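## Task

Slide the inner tray of the lighter-coloured slide box out through the box end that lies away from the robot base, so it sticks out by at least a few centimetres and stays put on its own. Do not grasp the outer case of either box, do not shift or rotate either box beyond a small amount, and do not push any tray out as far as roughly half its length; any of these fails immediately. Leave all other objects roughly where they were, keep everything on the table, then release and withdraw the gripper.

## Robot and tools

Robot: a single six-joint arm with a two-finger parallel gripper. Joints from base outward: waist, shoulder, elbow, wrist pitch, wrist yaw, wrist roll. The fingers extend along the gripper's own +x axis and close along its y axis. end_effector_position is the point midway between the finger pads, about 3 to 4 cm short of the fingertips.

Frame: all poses are in the scene frame. Its origin sits on the table surface right under the arm base; +z is up, +x points away from the base, +y is to the left when facing +x. The base itself may be slightly tilted against the table. Reported hand position can be a little wrong, more so at long reach.

A command row is 8 numbers: x, y, z (metres, absolute position), qw, qx, qy, qz (absolute orientation quaternion, w first), opening. Opening runs -1 to 1: +1 is fully open (0.088 m), empty fingers touch near -0.80, and anything lower closes no further. Full open to closed needs about 0.5 s. grip_measured reports the actual opening on the same scale; commanding below it squeezes harder. Readings may be offset by about 1 mm for the whole scene.

execute_actions: argument actions is a list holding zero or one item. An empty list just reports state. An item {"rows": [[8 numbers], ...], "steps": n} drives absolute target poses, one row per 1/30 s step, up to 15 rows and 15 steps (default 15); the final row repeats if rows run out. An item {"steps": n} without rows is a wait of up to 300 steps counted from the previous result, so reply time eats into it. Optional pictures (boolean) turns camera images on or off; they come by default. Any target more than 0.6 m from the last reported position along any gripper axis gets the whole call refused. Each step, the command is clipped to within 70 mm and 16 degrees of the measured pose, and damped inverse kinematics favours position over orientation. After the last step the arm only continues to the last clipped pose, so read the result and send the remainder next. Repeat the desired quaternion in every row.

move: target is one 8-number absolute row; speed is the path top speed in m/s, 0.002 to 0.5 (default 0.25), with turning capped at twice that in rad/s. It runs a straight-line path of 0.5 to 10 s from the current pose (cut off at 10 s), taking the shorter rotation. It ignores obstacles, the hand lags and may overshoot speed, especially with the arm near full extension. Opening is applied at the start. The result adds a move: line: done (settled near target) or off_target, moving, held, fault, plus limits that fired (paced = pose was clipped; held = some steps blocked, after which motion may jump fast) and the distance to target.

wait: seconds, 0 to 10; nothing new is commanded meanwhile.

zoom_image: camera (cam_head_left, cam_head_right, cam_high, cam_low, cam_wrist) and region [x0, y0, x1, y1] in pixels of that camera's 504x504 image, top-left origin, at most 504 by 504.

The goal must already hold and remain true.

Result lines: the state line gives gripper position, quaternion and linear/angular velocities. Joint positions and Joint velocities list the six joints (rad, rad/s) then finger gap (m, m/s). Joint ranges: waist -3.054 to 3.054, shoulder 0.000 to 3.142, elbow 0.000 to 2.356, wrist pitch -1.571 to 1.571, wrist yaw -1.571 to 1.571, wrist roll -3.142 to 3.142. pose unreachable means the clearance check (which treats the base mount as part of the arm) altered or stopped a command; HELD marks affected steps. Hand target shows the pose the controller is currently chasing. Joint torques are whole drive outputs with per-joint offset, scale and noise, not pure contact load.

Hazards: contact torque at a load limit (N m: waist 17.2, shoulder 21.3, elbow 21.3, wrist pitch 5.61, wrist yaw 5.59, wrist roll 5.24) triggers a TORQUE FAULT, a 10 s stop that drops the rest of the call. Sustained load heats motors: MOTOR HOT from 50 °C, OVER-TEMPERATURE FAULT hold at 95 °C, and power loss if cooling fails within 30 to 60 s. Friction can leave the hand short or tilted and swallow tiny moves, so check pose after each motion and correct tilt. Faster moves and targets set deeper past contact push harder; a blocked arm keeps pressing until recommanded.

For this job: identify the paler and darker boxes in the images, do not grip or shove the outer cases, and nudge the inner tray from the base-side end in +x direction slowly with the fingertips, stopping well before half the tray emerges. Nothing may leave the table. Afterwards open, lift and move away so no contact remains. Wall-clock reply time and robot time both run, and smooth, low-effort motion is preferred.

Each tool is called after "Request:" as name(argument=value, ...) on one line, values as JSON.

## Session

Request:
execute_actions(actions=[])

Scene clock: 0.00 s of 3750.00 s.
end_effector_position=(+0.1480, -0.2899, +0.2499) grip_measured=+0.830 end_effector_quat_wxyz=(+0.770, -0.512, +0.375, -0.064) end_effector_velocity=(+0.001, +0.003, +0.000) end_effector_angular_velocity=(-0.004, -0.001, +0.025)
Joint positions: [-1.782  1.445  0.499  0.36  -1.177 -1.578  0.08 ]
Joint velocities: [-0.002 -0.002 -0.002 -0.007 -0.022 -0.022 -0.   ]
Joint torques (N m, as the arm reports them, + toward a larger angle): no reading
Heat: hottest wrist roll 28 °C (+0.0 °C/min).
Hand target: +0.148, -0.290, +0.250; +0.770, -0.513, +0.375, -0.064

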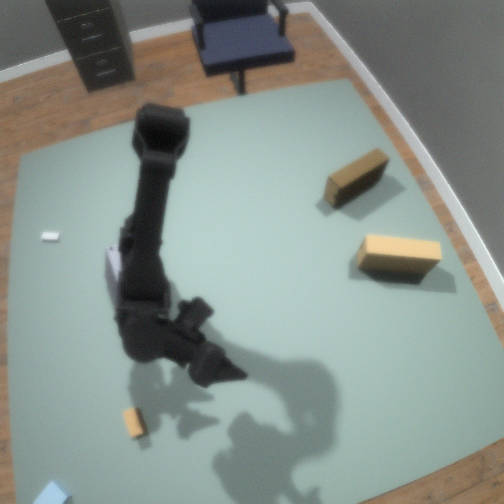

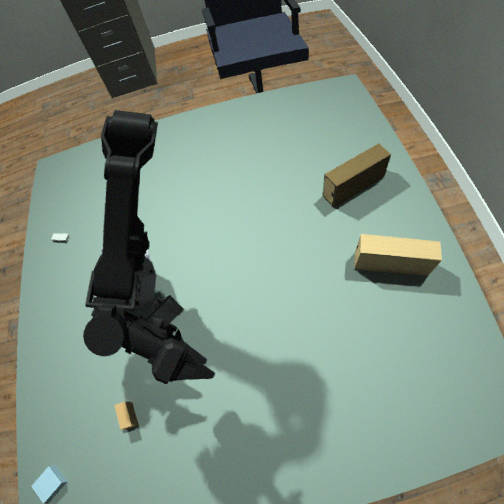

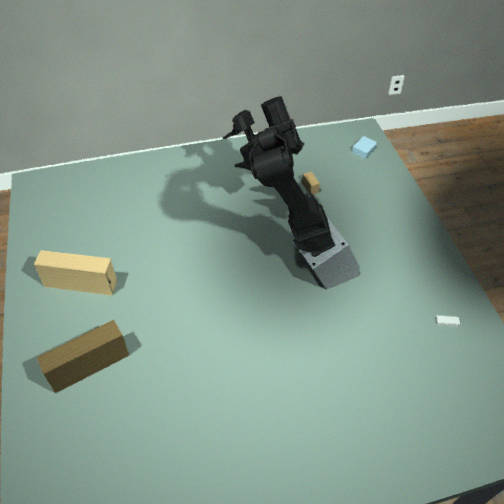

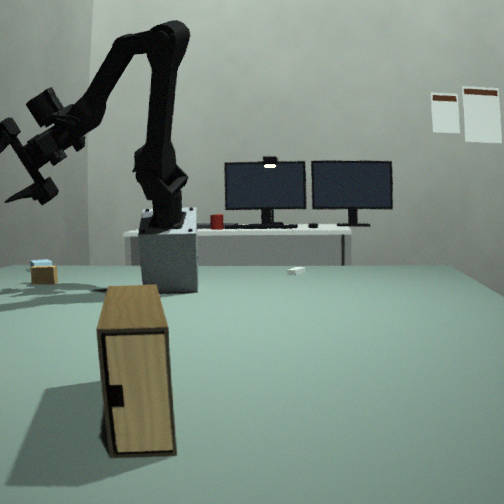

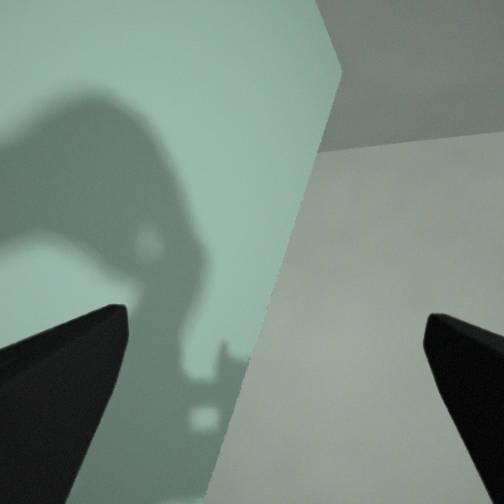

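Request:
move(target=[0.3,0,0.28,0.866,0,0.5,0,-1])

Scene clock: 8.10 s of 3750.00 s.
end_effector_position=(+0.2963, +0.0002, +0.2783) grip_measured=-0.803 end_effector_quat_wxyz=(+0.864, -0.003, +0.504, +0.001) end_effector_velocity=(-0.005, +0.001, -0.004) end_effector_angular_velocity=(-0.002, +0.029, -0.007)
Joint positions: [-0.344  0.674  0.867 -0.851 -0.289 -0.118  0.   ]
Joint velocities: [ 0.017  0.002 -0.002 -0.022  0.022  0.007  0.   ]
Joint torques (N m, as the arm reports them, + toward a larger angle): [ 0.11 -2.13  7.79  1.21  0.14  0.15]
Heat: hottest wrist roll 28 °C (+0.0 °C/min).
Hand target: +0.299, -0.000, +0.281; +0.865, -0.004, +0.502, -0.001
Off the commanded pose: 0.004 m, 1 deg.
After step 90, 2.43 s passed at rest.
move: done

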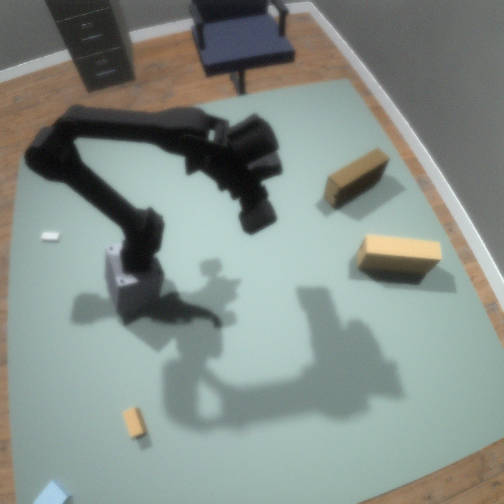

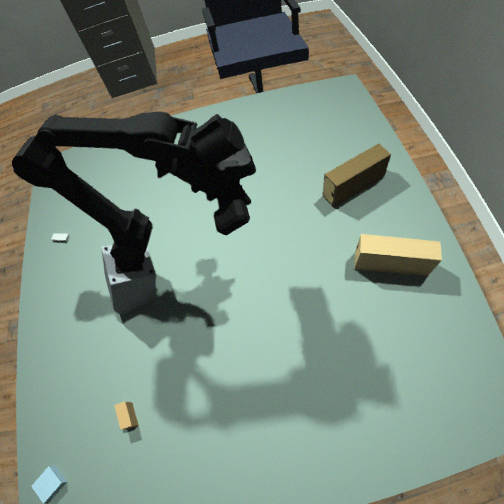

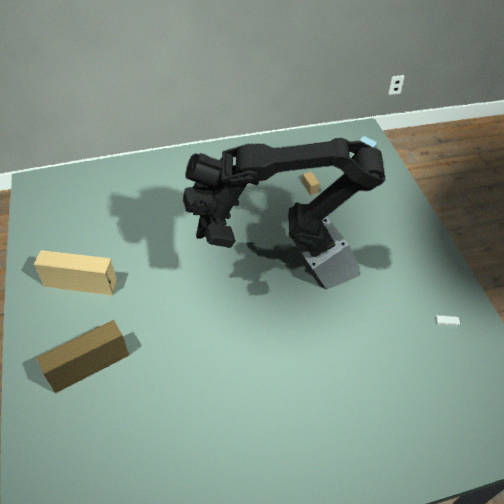

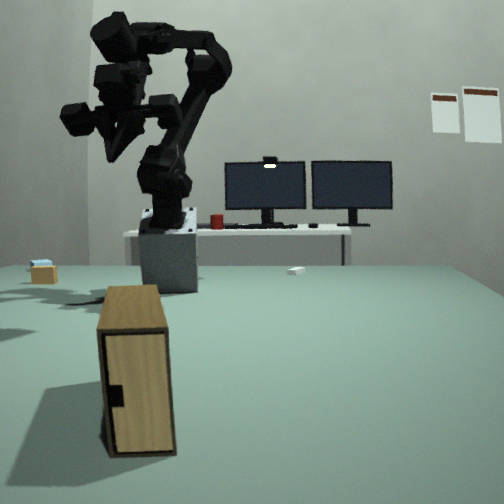

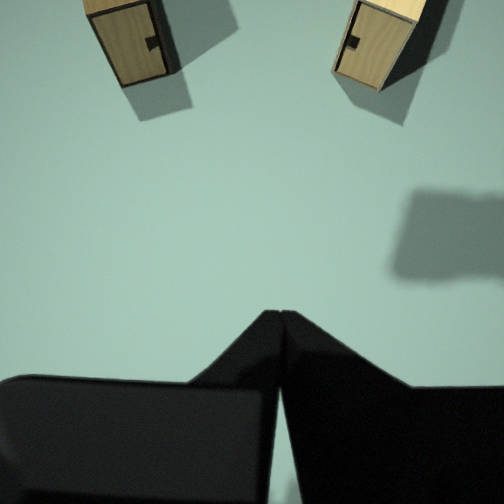

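Request:
move(target=[0.36,-0.08,0.14,0.966,0,0.259,0,-1])

Scene clock: 12.83 s of 3750.00 s.
end_effector_position=(+0.3634, -0.0796, +0.1427) grip_measured=-0.803 end_effector_quat_wxyz=(+0.967, -0.002, +0.254, -0.000) end_effector_velocity=(-0.001, +0.002, -0.002) end_effector_angular_velocity=(+0.002, -0.001, +0.021)
Joint positions: [-0.521  1.446  0.267  1.082 -0.479  0.037  0.   ]
Joint velocities: [-0.002  0.017 -0.002  0.022 -0.022 -0.007  0.   ]
Joint torques (N m, as the arm reports them, + toward a larger angle): [-1.61 -3.94  2.53  1.67 -0.16  0.17]
Heat: hottest wrist roll 28 °C (+0.0 °C/min).
Hand target: +0.361, -0.080, +0.140; +0.966, +0.002, +0.259, -0.000
Off the commanded pose: 0.004 m, 1 deg.
After step 90, 0.07 s passed at rest.
move: done

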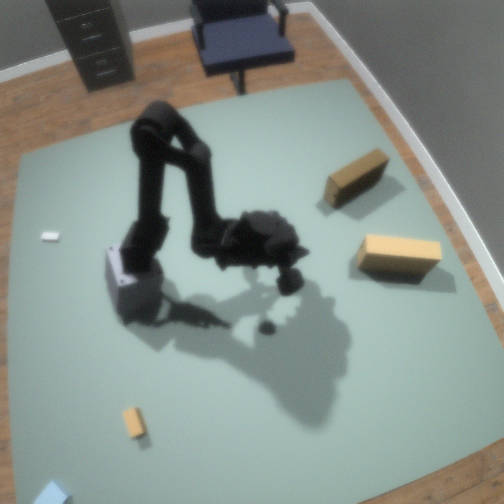

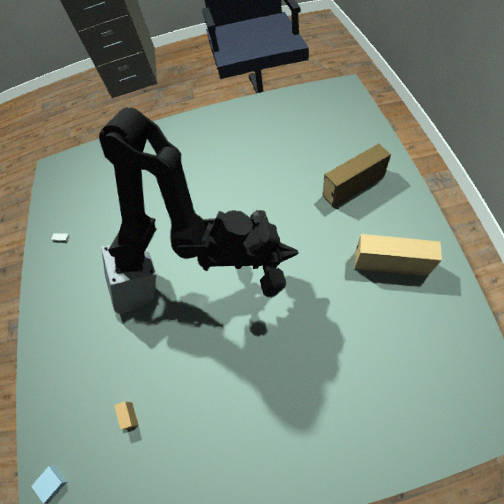

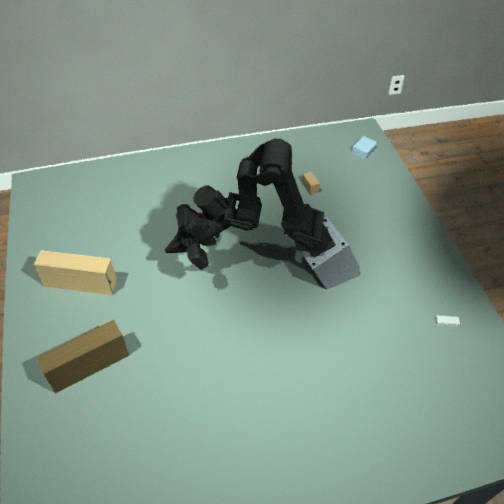

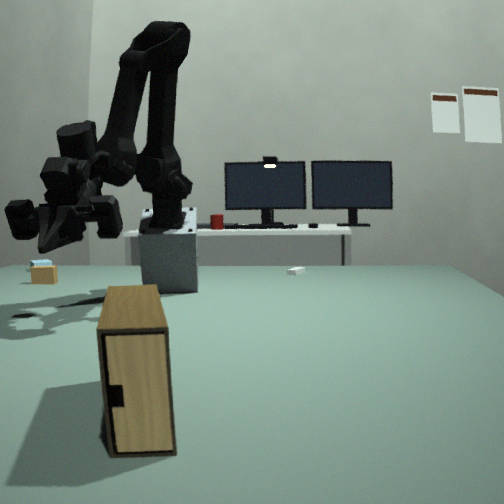

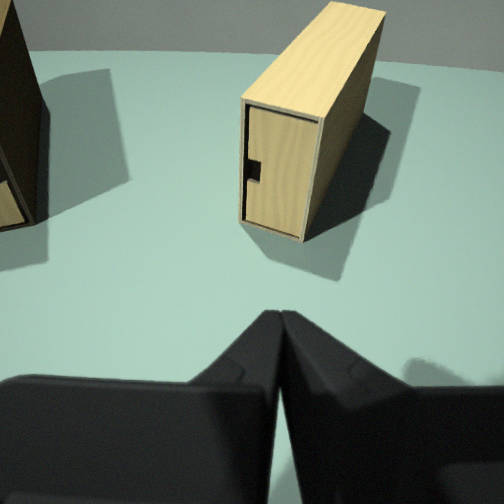

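Request:
move(target=[0.37,-0.03,0.08,0.965,0.035,0.17,-0.196,-1])

Scene clock: 24.40 s of 3750.00 s.
end_effector_position=(+0.3699, -0.0302, +0.0823) grip_measured=-0.803 end_effector_quat_wxyz=(+0.958, +0.037, +0.200, -0.203) end_effector_velocity=(-0.000, -0.000, -0.002) end_effector_angular_velocity=(-0.009, +0.010, -0.002)
Joint positions: [0.031 1.905 0.289 1.564 0.458 0.262 0.   ]
Joint velocities: [ 0.002  0.002  0.002 -0.007  0.007 -0.007  0.   ]
Joint torques (N m, as the arm reports them, + toward a larger angle): [-0.34 -4.89  0.9   1.71  0.43  0.17]
Heat: hottest wrist pitch 28 °C (+0.0 °C/min).
Hand target: +0.370, -0.030, +0.081; +0.957, +0.038, +0.201, -0.205
Off the commanded pose: 0.002 m, 4 deg.
joint sent to its limit — the command would take joint 4 (wrist pitch) past its upper limit, so that joint was sent only as far as its limit.
After step 90, 7.17 s passed at rest.
move: off_target

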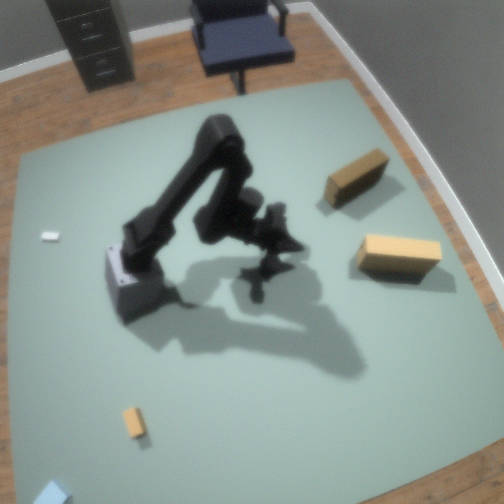

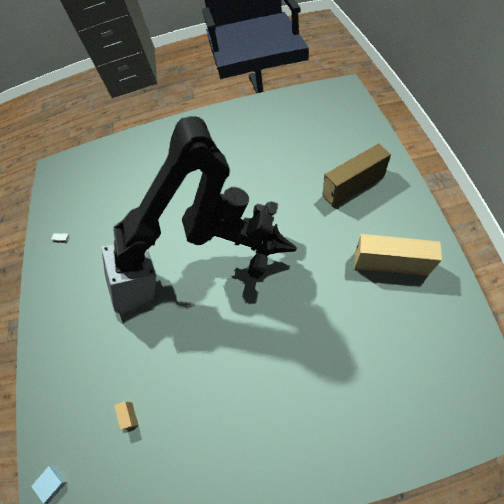

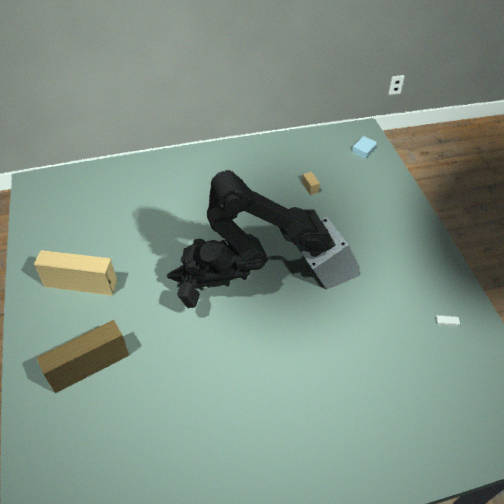

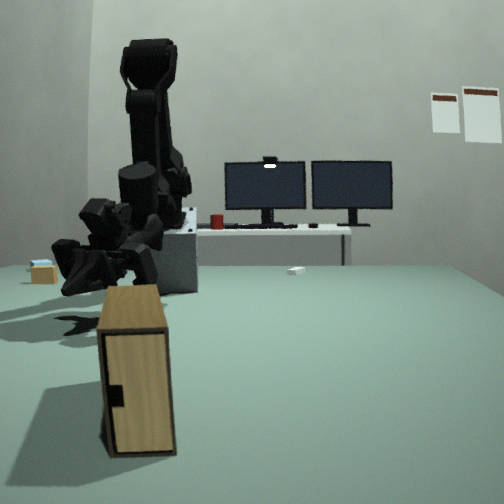

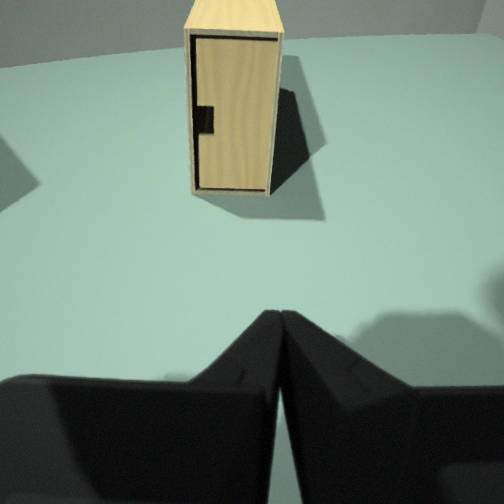

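Request:
move(target=[0.425,-0.031,0.065,0.965,0.035,0.17,-0.196,-1])

Scene clock: 27.80 s of 3750.00 s.
end_effector_position=(+0.4252, -0.0300, +0.0682) grip_measured=-0.803 end_effector_quat_wxyz=(+0.966, +0.038, +0.166, -0.197) end_effector_velocity=(+0.000, +0.002, -0.002) end_effector_angular_velocity=(-0.003, +0.011, +0.011)
Joint positions: [0.013 2.027 0.518 1.535 0.44  0.24  0.   ]
Joint velocities: [ 0.002  0.002  0.002 -0.007 -0.007 -0.007  0.   ]
Joint torques (N m, as the arm reports them, + toward a larger angle): [-0.97 -5.84  1.55  1.42 -0.04 -0.04]
Heat: hottest wrist pitch 29 °C (+2.2 °C/min).
Hand target: +0.425, -0.031, +0.065; +0.965, +0.035, +0.170, -0.196
Off the commanded pose: 0.003 m, 1 deg.
move: done

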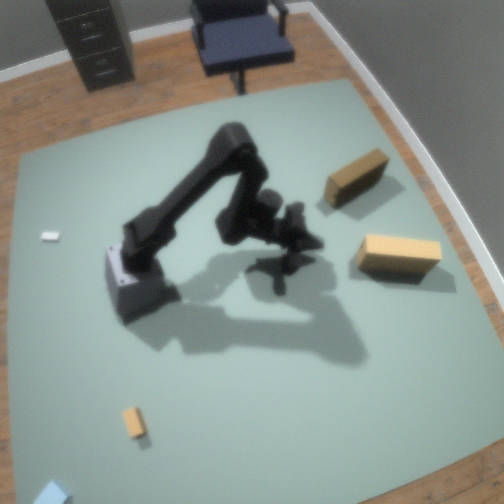

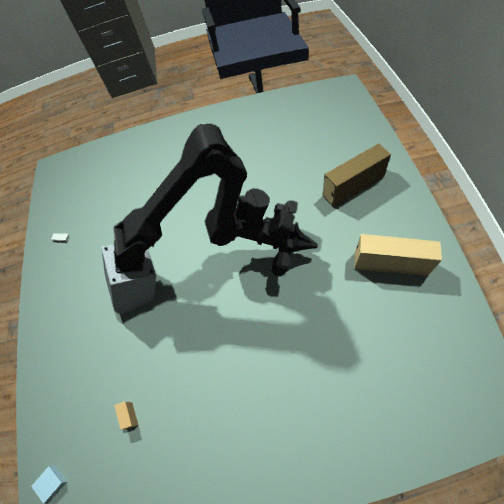

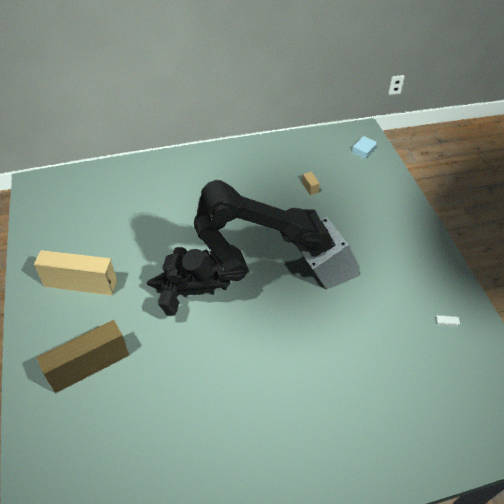

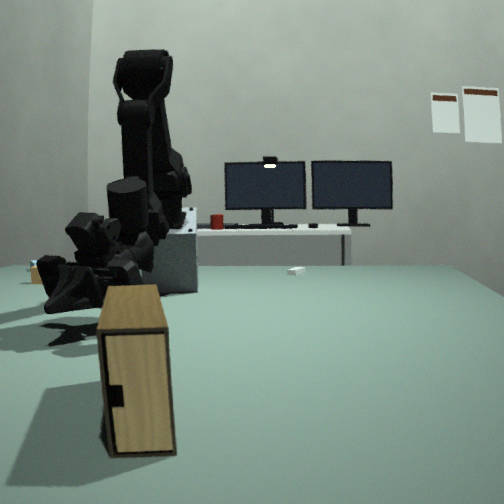

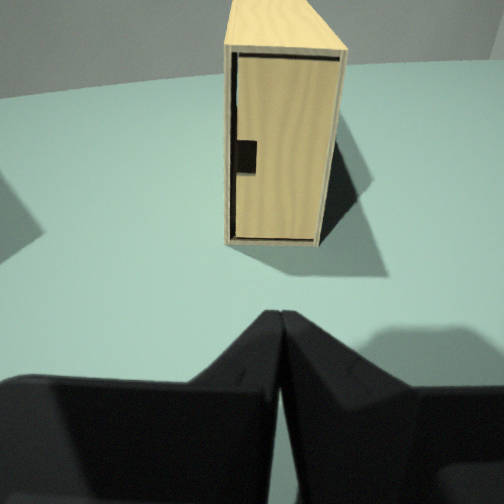

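Request:
move(target=[0.49,-0.058,0.065,0.965,0.035,0.17,-0.196,-1], speed=0.1)

Scene clock: 30.87 s of 3750.00 s.
end_effector_position=(+0.4899, -0.0572, +0.0687) grip_measured=-0.803 end_effector_quat_wxyz=(+0.965, +0.036, +0.166, -0.197) end_effector_velocity=(+0.000, -0.002, +0.001) end_effector_angular_velocity=(-0.023, +0.010, -0.002)
Joint positions: [-0.083  2.034  0.773  1.286  0.344  0.24   0.   ]
Joint velocities: [-0.002 -0.002  0.002 -0.007  0.007 -0.022  0.   ]
Joint torques (N m, as the arm reports them, + toward a larger angle): [-1.36 -7.18  3.2   1.44 -0.01 -0.01]
Heat: hottest wrist pitch 29 °C (+1.9 °C/min).
Hand target: +0.490, -0.058, +0.065; +0.965, +0.035, +0.170, -0.196
Off the commanded pose: 0.004 m, 0 deg.
move: done

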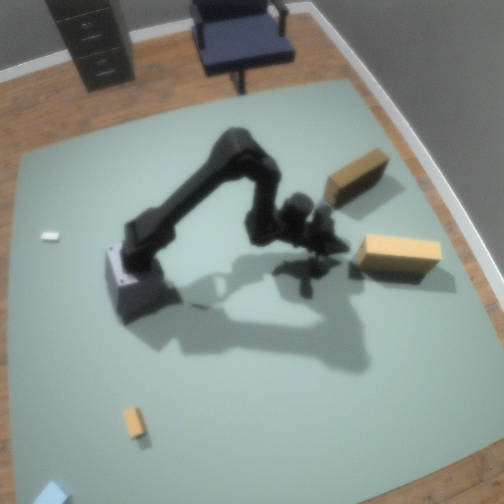

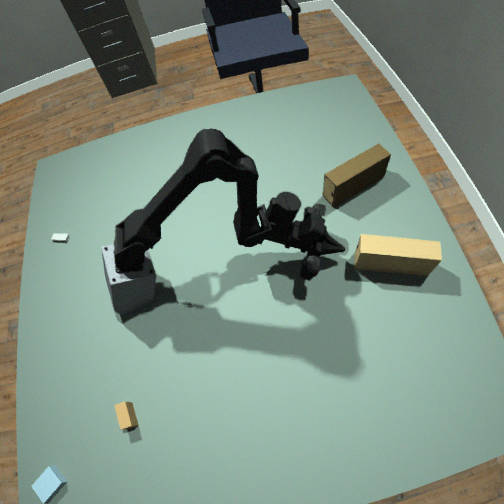

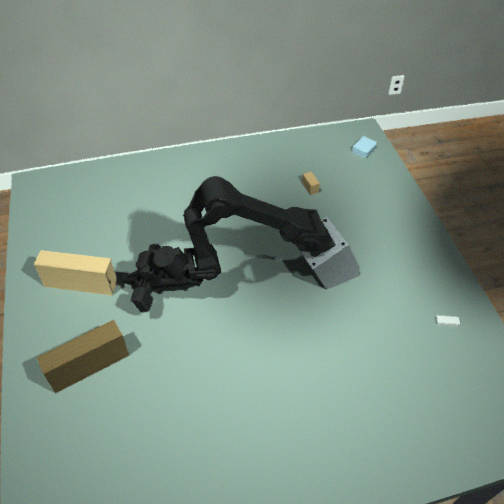

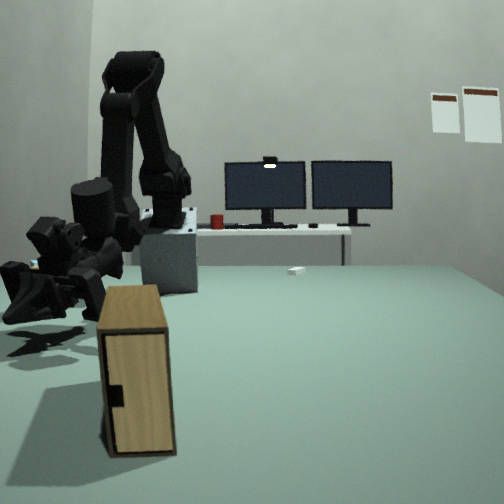

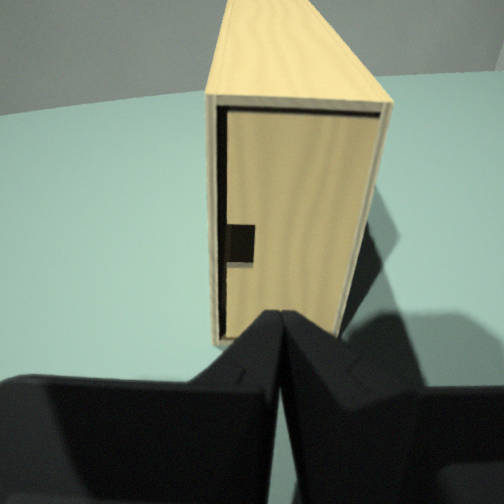

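Request:
move(target=[0.522,-0.072,0.065,0.965,0.035,0.17,-0.196,-1], speed=0.04)

Scene clock: 34.30 s of 3750.00 s.
end_effector_position=(+0.5221, -0.0705, +0.0697) grip_measured=-0.803 end_effector_quat_wxyz=(+0.966, +0.036, +0.165, -0.196) end_effector_velocity=(+0.001, -0.005, +0.002) end_effector_angular_velocity=(-0.012, -0.001, -0.011)
Joint positions: [-0.12   2.062  0.912  1.177  0.306  0.24   0.   ]
Joint velocities: [-0.007 -0.002  0.007 -0.007  0.007 -0.007  0.   ]
Joint torques (N m, as the arm reports them, + toward a larger angle): [-1.67 -7.61  3.72  1.43 -0.03  0.03]
Heat: hottest wrist pitch 29 °C (+1.7 °C/min).
Hand target: +0.522, -0.072, +0.065; +0.965, +0.035, +0.170, -0.196
Off the commanded pose: 0.005 m, 1 deg.
move: done

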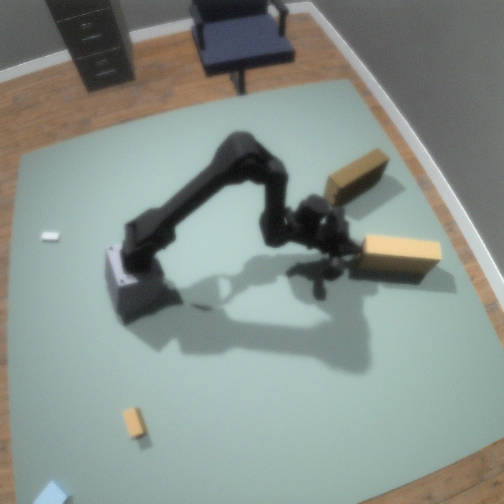

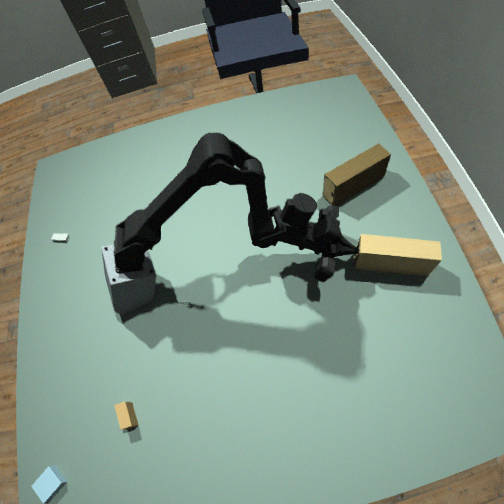

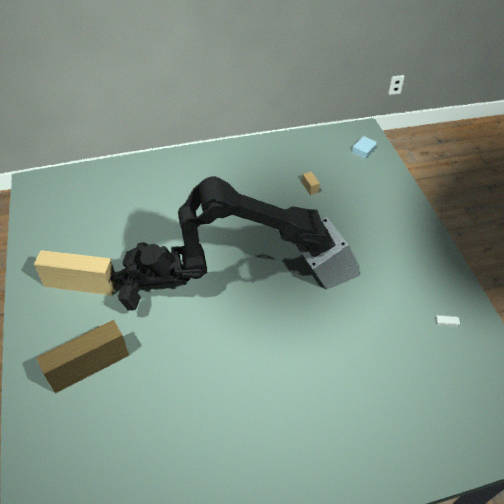

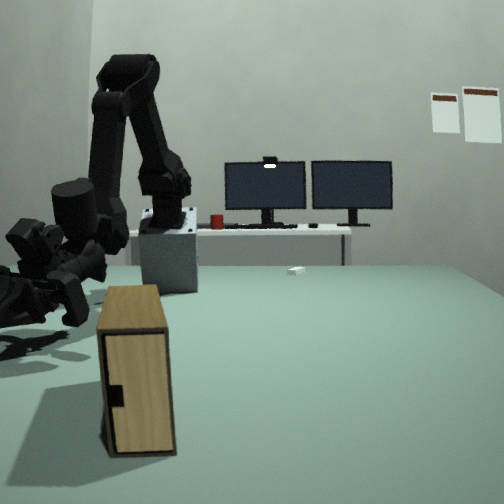

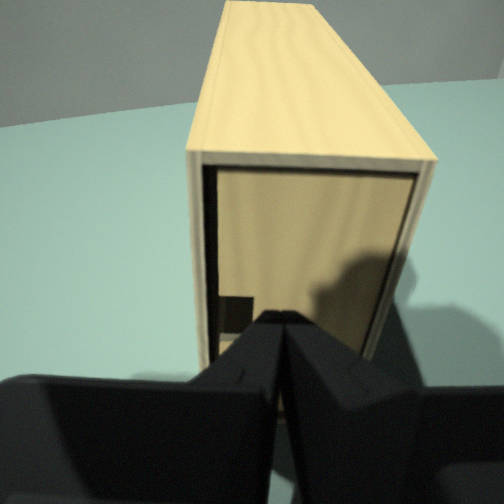

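Request:
move(target=[0.55,-0.085,0.065,0.965,0.035,0.17,-0.196,-1], speed=0.03)

Scene clock: 38.20 s of 3750.00 s.
end_effector_position=(+0.5505, -0.0828, +0.0705) grip_measured=-0.803 end_effector_quat_wxyz=(+0.966, +0.036, +0.165, -0.196) end_effector_velocity=(-0.002, -0.001, -0.005) end_effector_angular_velocity=(-0.003, +0.035, +0.003)
Joint positions: [-0.15   2.098  1.043  1.082  0.276  0.24   0.   ]
Joint velocities: [-0.002 -0.002  0.002 -0.037 -0.007 -0.007  0.   ]
Joint torques (N m, as the arm reports them, + toward a larger angle): [-2.03 -8.18  4.38  1.43  0.    0.02]
Heat: hottest wrist pitch 29 °C (+1.6 °C/min).
Hand target: +0.550, -0.085, +0.065; +0.965, +0.035, +0.170, -0.196
Off the commanded pose: 0.006 m, 1 deg.
move: done

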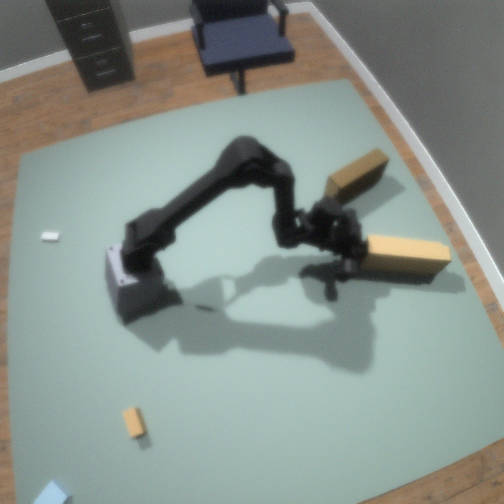

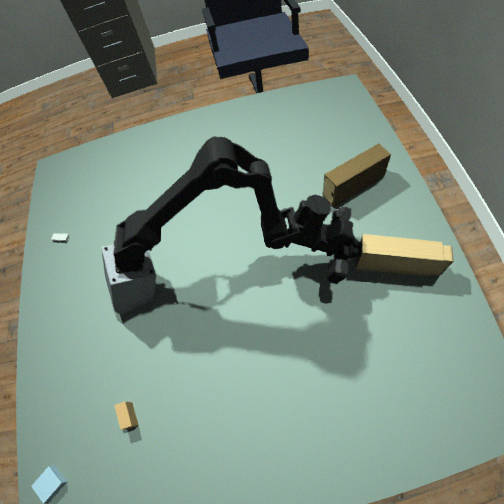

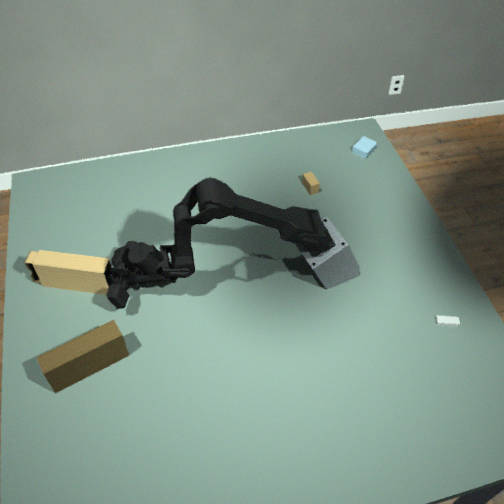

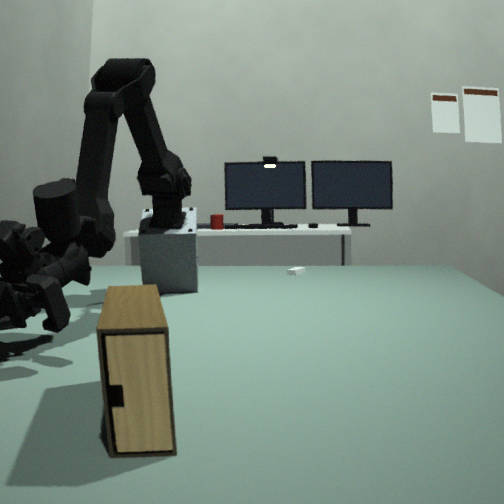

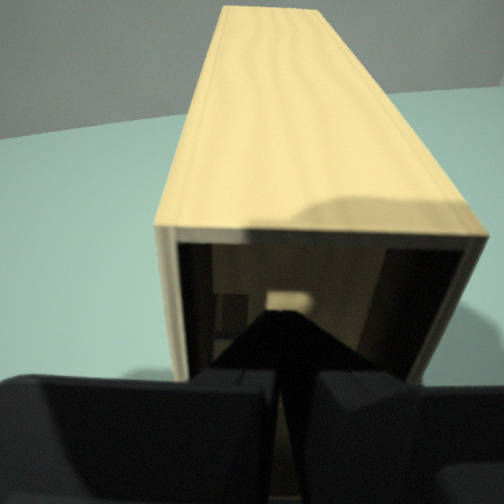

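Request:
move(target=[0.561,-0.093,0.065,0.965,0.035,0.17,-0.196,-1], speed=0.02)

Scene clock: 41.00 s of 3750.00 s.
end_effector_position=(+0.5612, -0.0911, +0.0699) grip_measured=-0.803 end_effector_quat_wxyz=(+0.966, +0.036, +0.166, -0.196) end_effector_velocity=(-0.001, -0.006, +0.000) end_effector_angular_velocity=(-0.009, -0.000, -0.002)
Joint positions: [-0.168  2.117  1.099  1.045  0.257  0.24   0.   ]
Joint velocities: [-0.012  0.002 -0.002  0.007 -0.007 -0.007  0.   ]
Joint torques (N m, as the arm reports them, + toward a larger angle): [-1.97 -8.65  4.69  1.44  0.01  0.04]
Heat: hottest wrist pitch 29 °C (+1.5 °C/min).
Hand target: +0.561, -0.093, +0.065; +0.965, +0.035, +0.170, -0.196
Off the commanded pose: 0.005 m, 1 deg.
move: done

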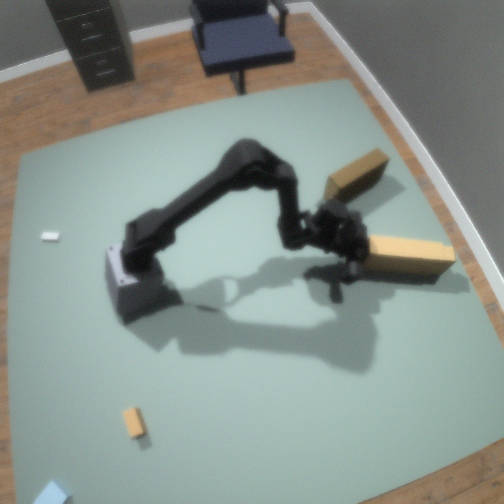

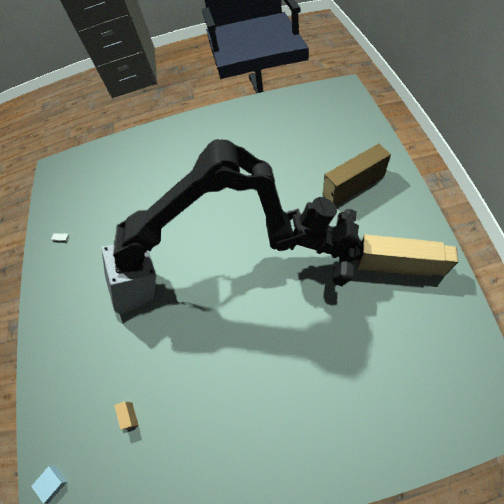

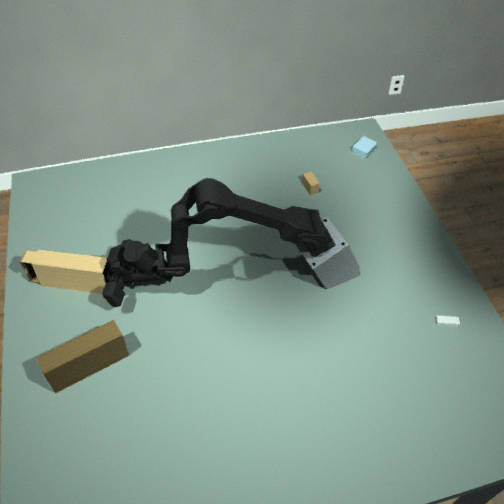

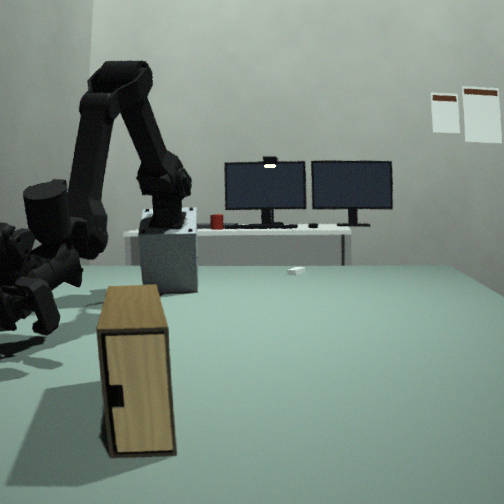

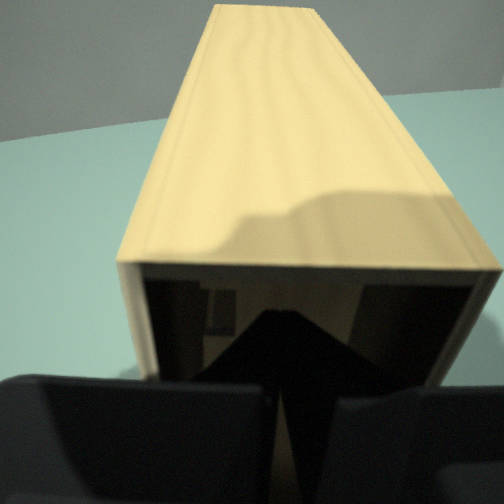

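Request:
move(target=[0.568,-0.096,0.065,0.965,0.035,0.17,-0.196,-1], speed=0.02)

Request:
move(target=[0.43,-0.037,0.07,0.965,0.035,0.17,-0.196,-1], speed=0.15)

Scene clock: 43.87 s of 3750.00 s.
end_effector_position=(+0.5683, -0.0939, +0.0703) grip_measured=-0.803 end_effector_quat_wxyz=(+0.966, +0.036, +0.165, -0.196) end_effector_velocity=(+0.001, -0.000, +0.000) end_effector_angular_velocity=(-0.004, +0.006, +0.007)
Joint positions: [-0.174  2.128  1.133  1.022  0.252  0.24   0.   ]
Joint velocities: [-0.002 -0.002  0.002 -0.007 -0.007 -0.007  0.   ]
Joint torques (N m, as the arm reports them, + toward a larger angle): [-2.13 -8.68  4.72  1.44  0.    0.04]
Heat: hottest wrist pitch 30 °C (+2.7 °C/min).
Hand target: +0.568, -0.096, +0.065; +0.965, +0.035, +0.170, -0.196
Off the commanded pose: 0.006 m, 1 deg.
move: done

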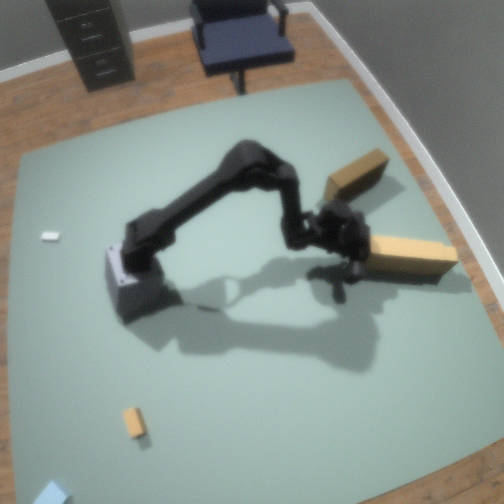

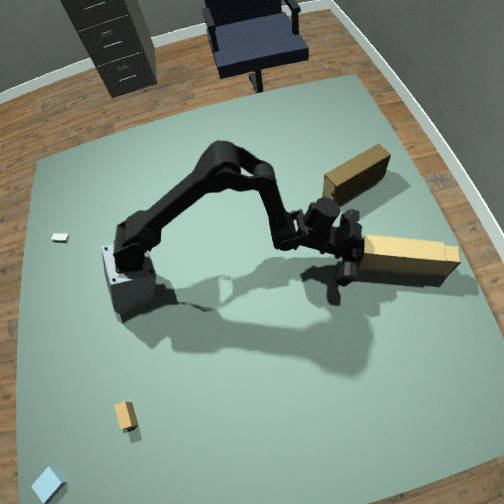

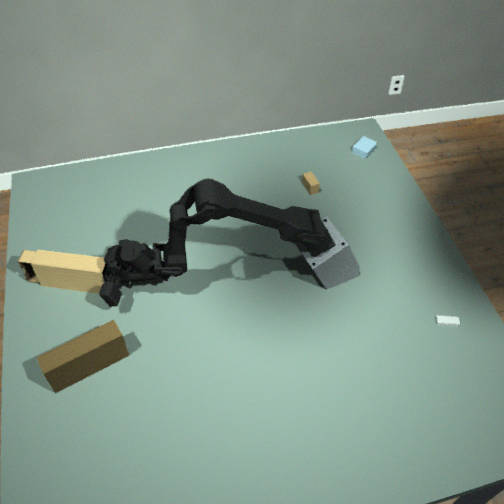

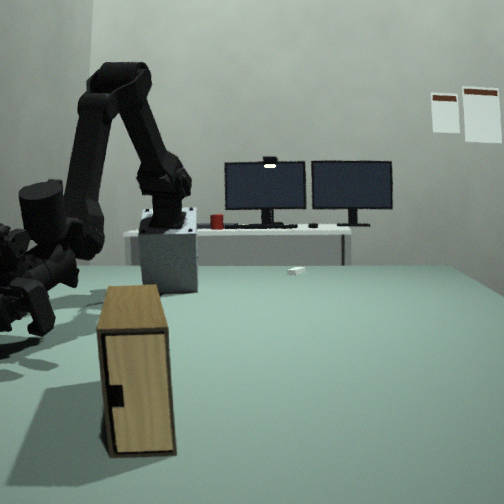

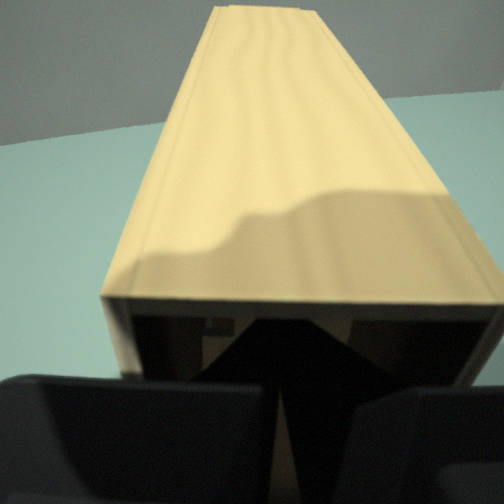

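Scene clock: 45.27 s of 3750.00 s.
end_effector_position=(+0.4297, -0.0383, +0.0669) grip_measured=-0.803 end_effector_quat_wxyz=(+0.965, +0.035, +0.174, -0.196) end_effector_velocity=(-0.002, -0.002, +0.003) end_effector_angular_velocity=(-0.010, -0.010, -0.006)
Joint positions: [-0.019  2.018  0.534  1.495  0.404  0.239  0.   ]
Joint velocities: [-0.002 -0.002 -0.012  0.022  0.007 -0.007  0.   ]
Joint torques (N m, as the arm reports them, + toward a larger angle): [-0.55 -8.15  0.75  1.72  0.42 -0.07]
Heat: hottest wrist pitch 30 °C (+2.7 °C/min).
Hand target: +0.430, -0.037, +0.070; +0.965, +0.035, +0.170, -0.196
Off the commanded pose: 0.003 m, 0 deg.
move: done

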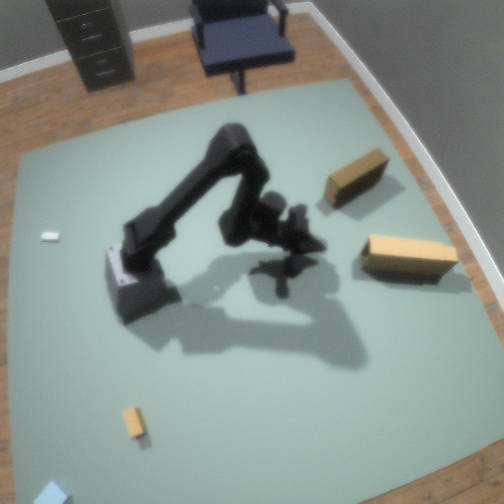

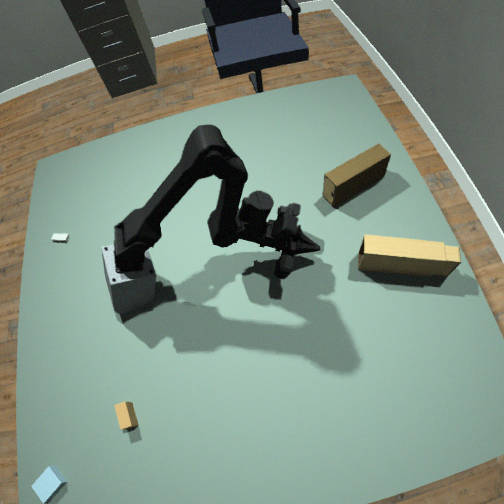

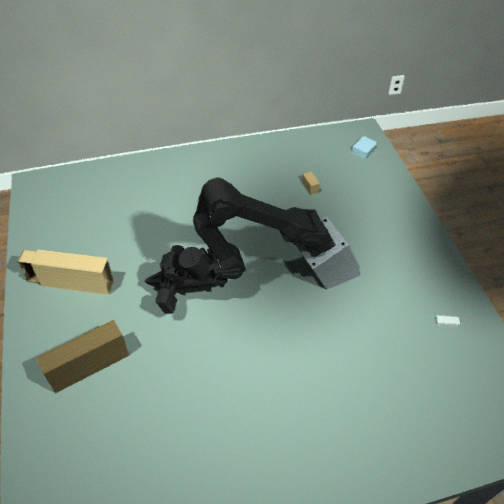

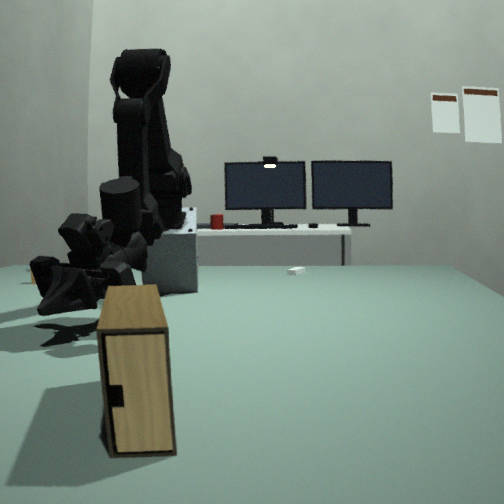

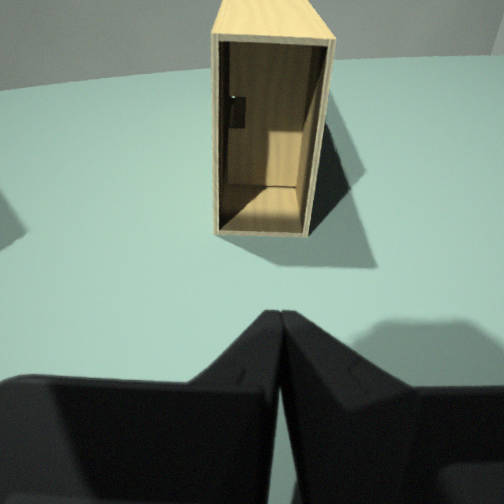

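Request:
finished_scene(scene=1)

The scene is finished: the task was done.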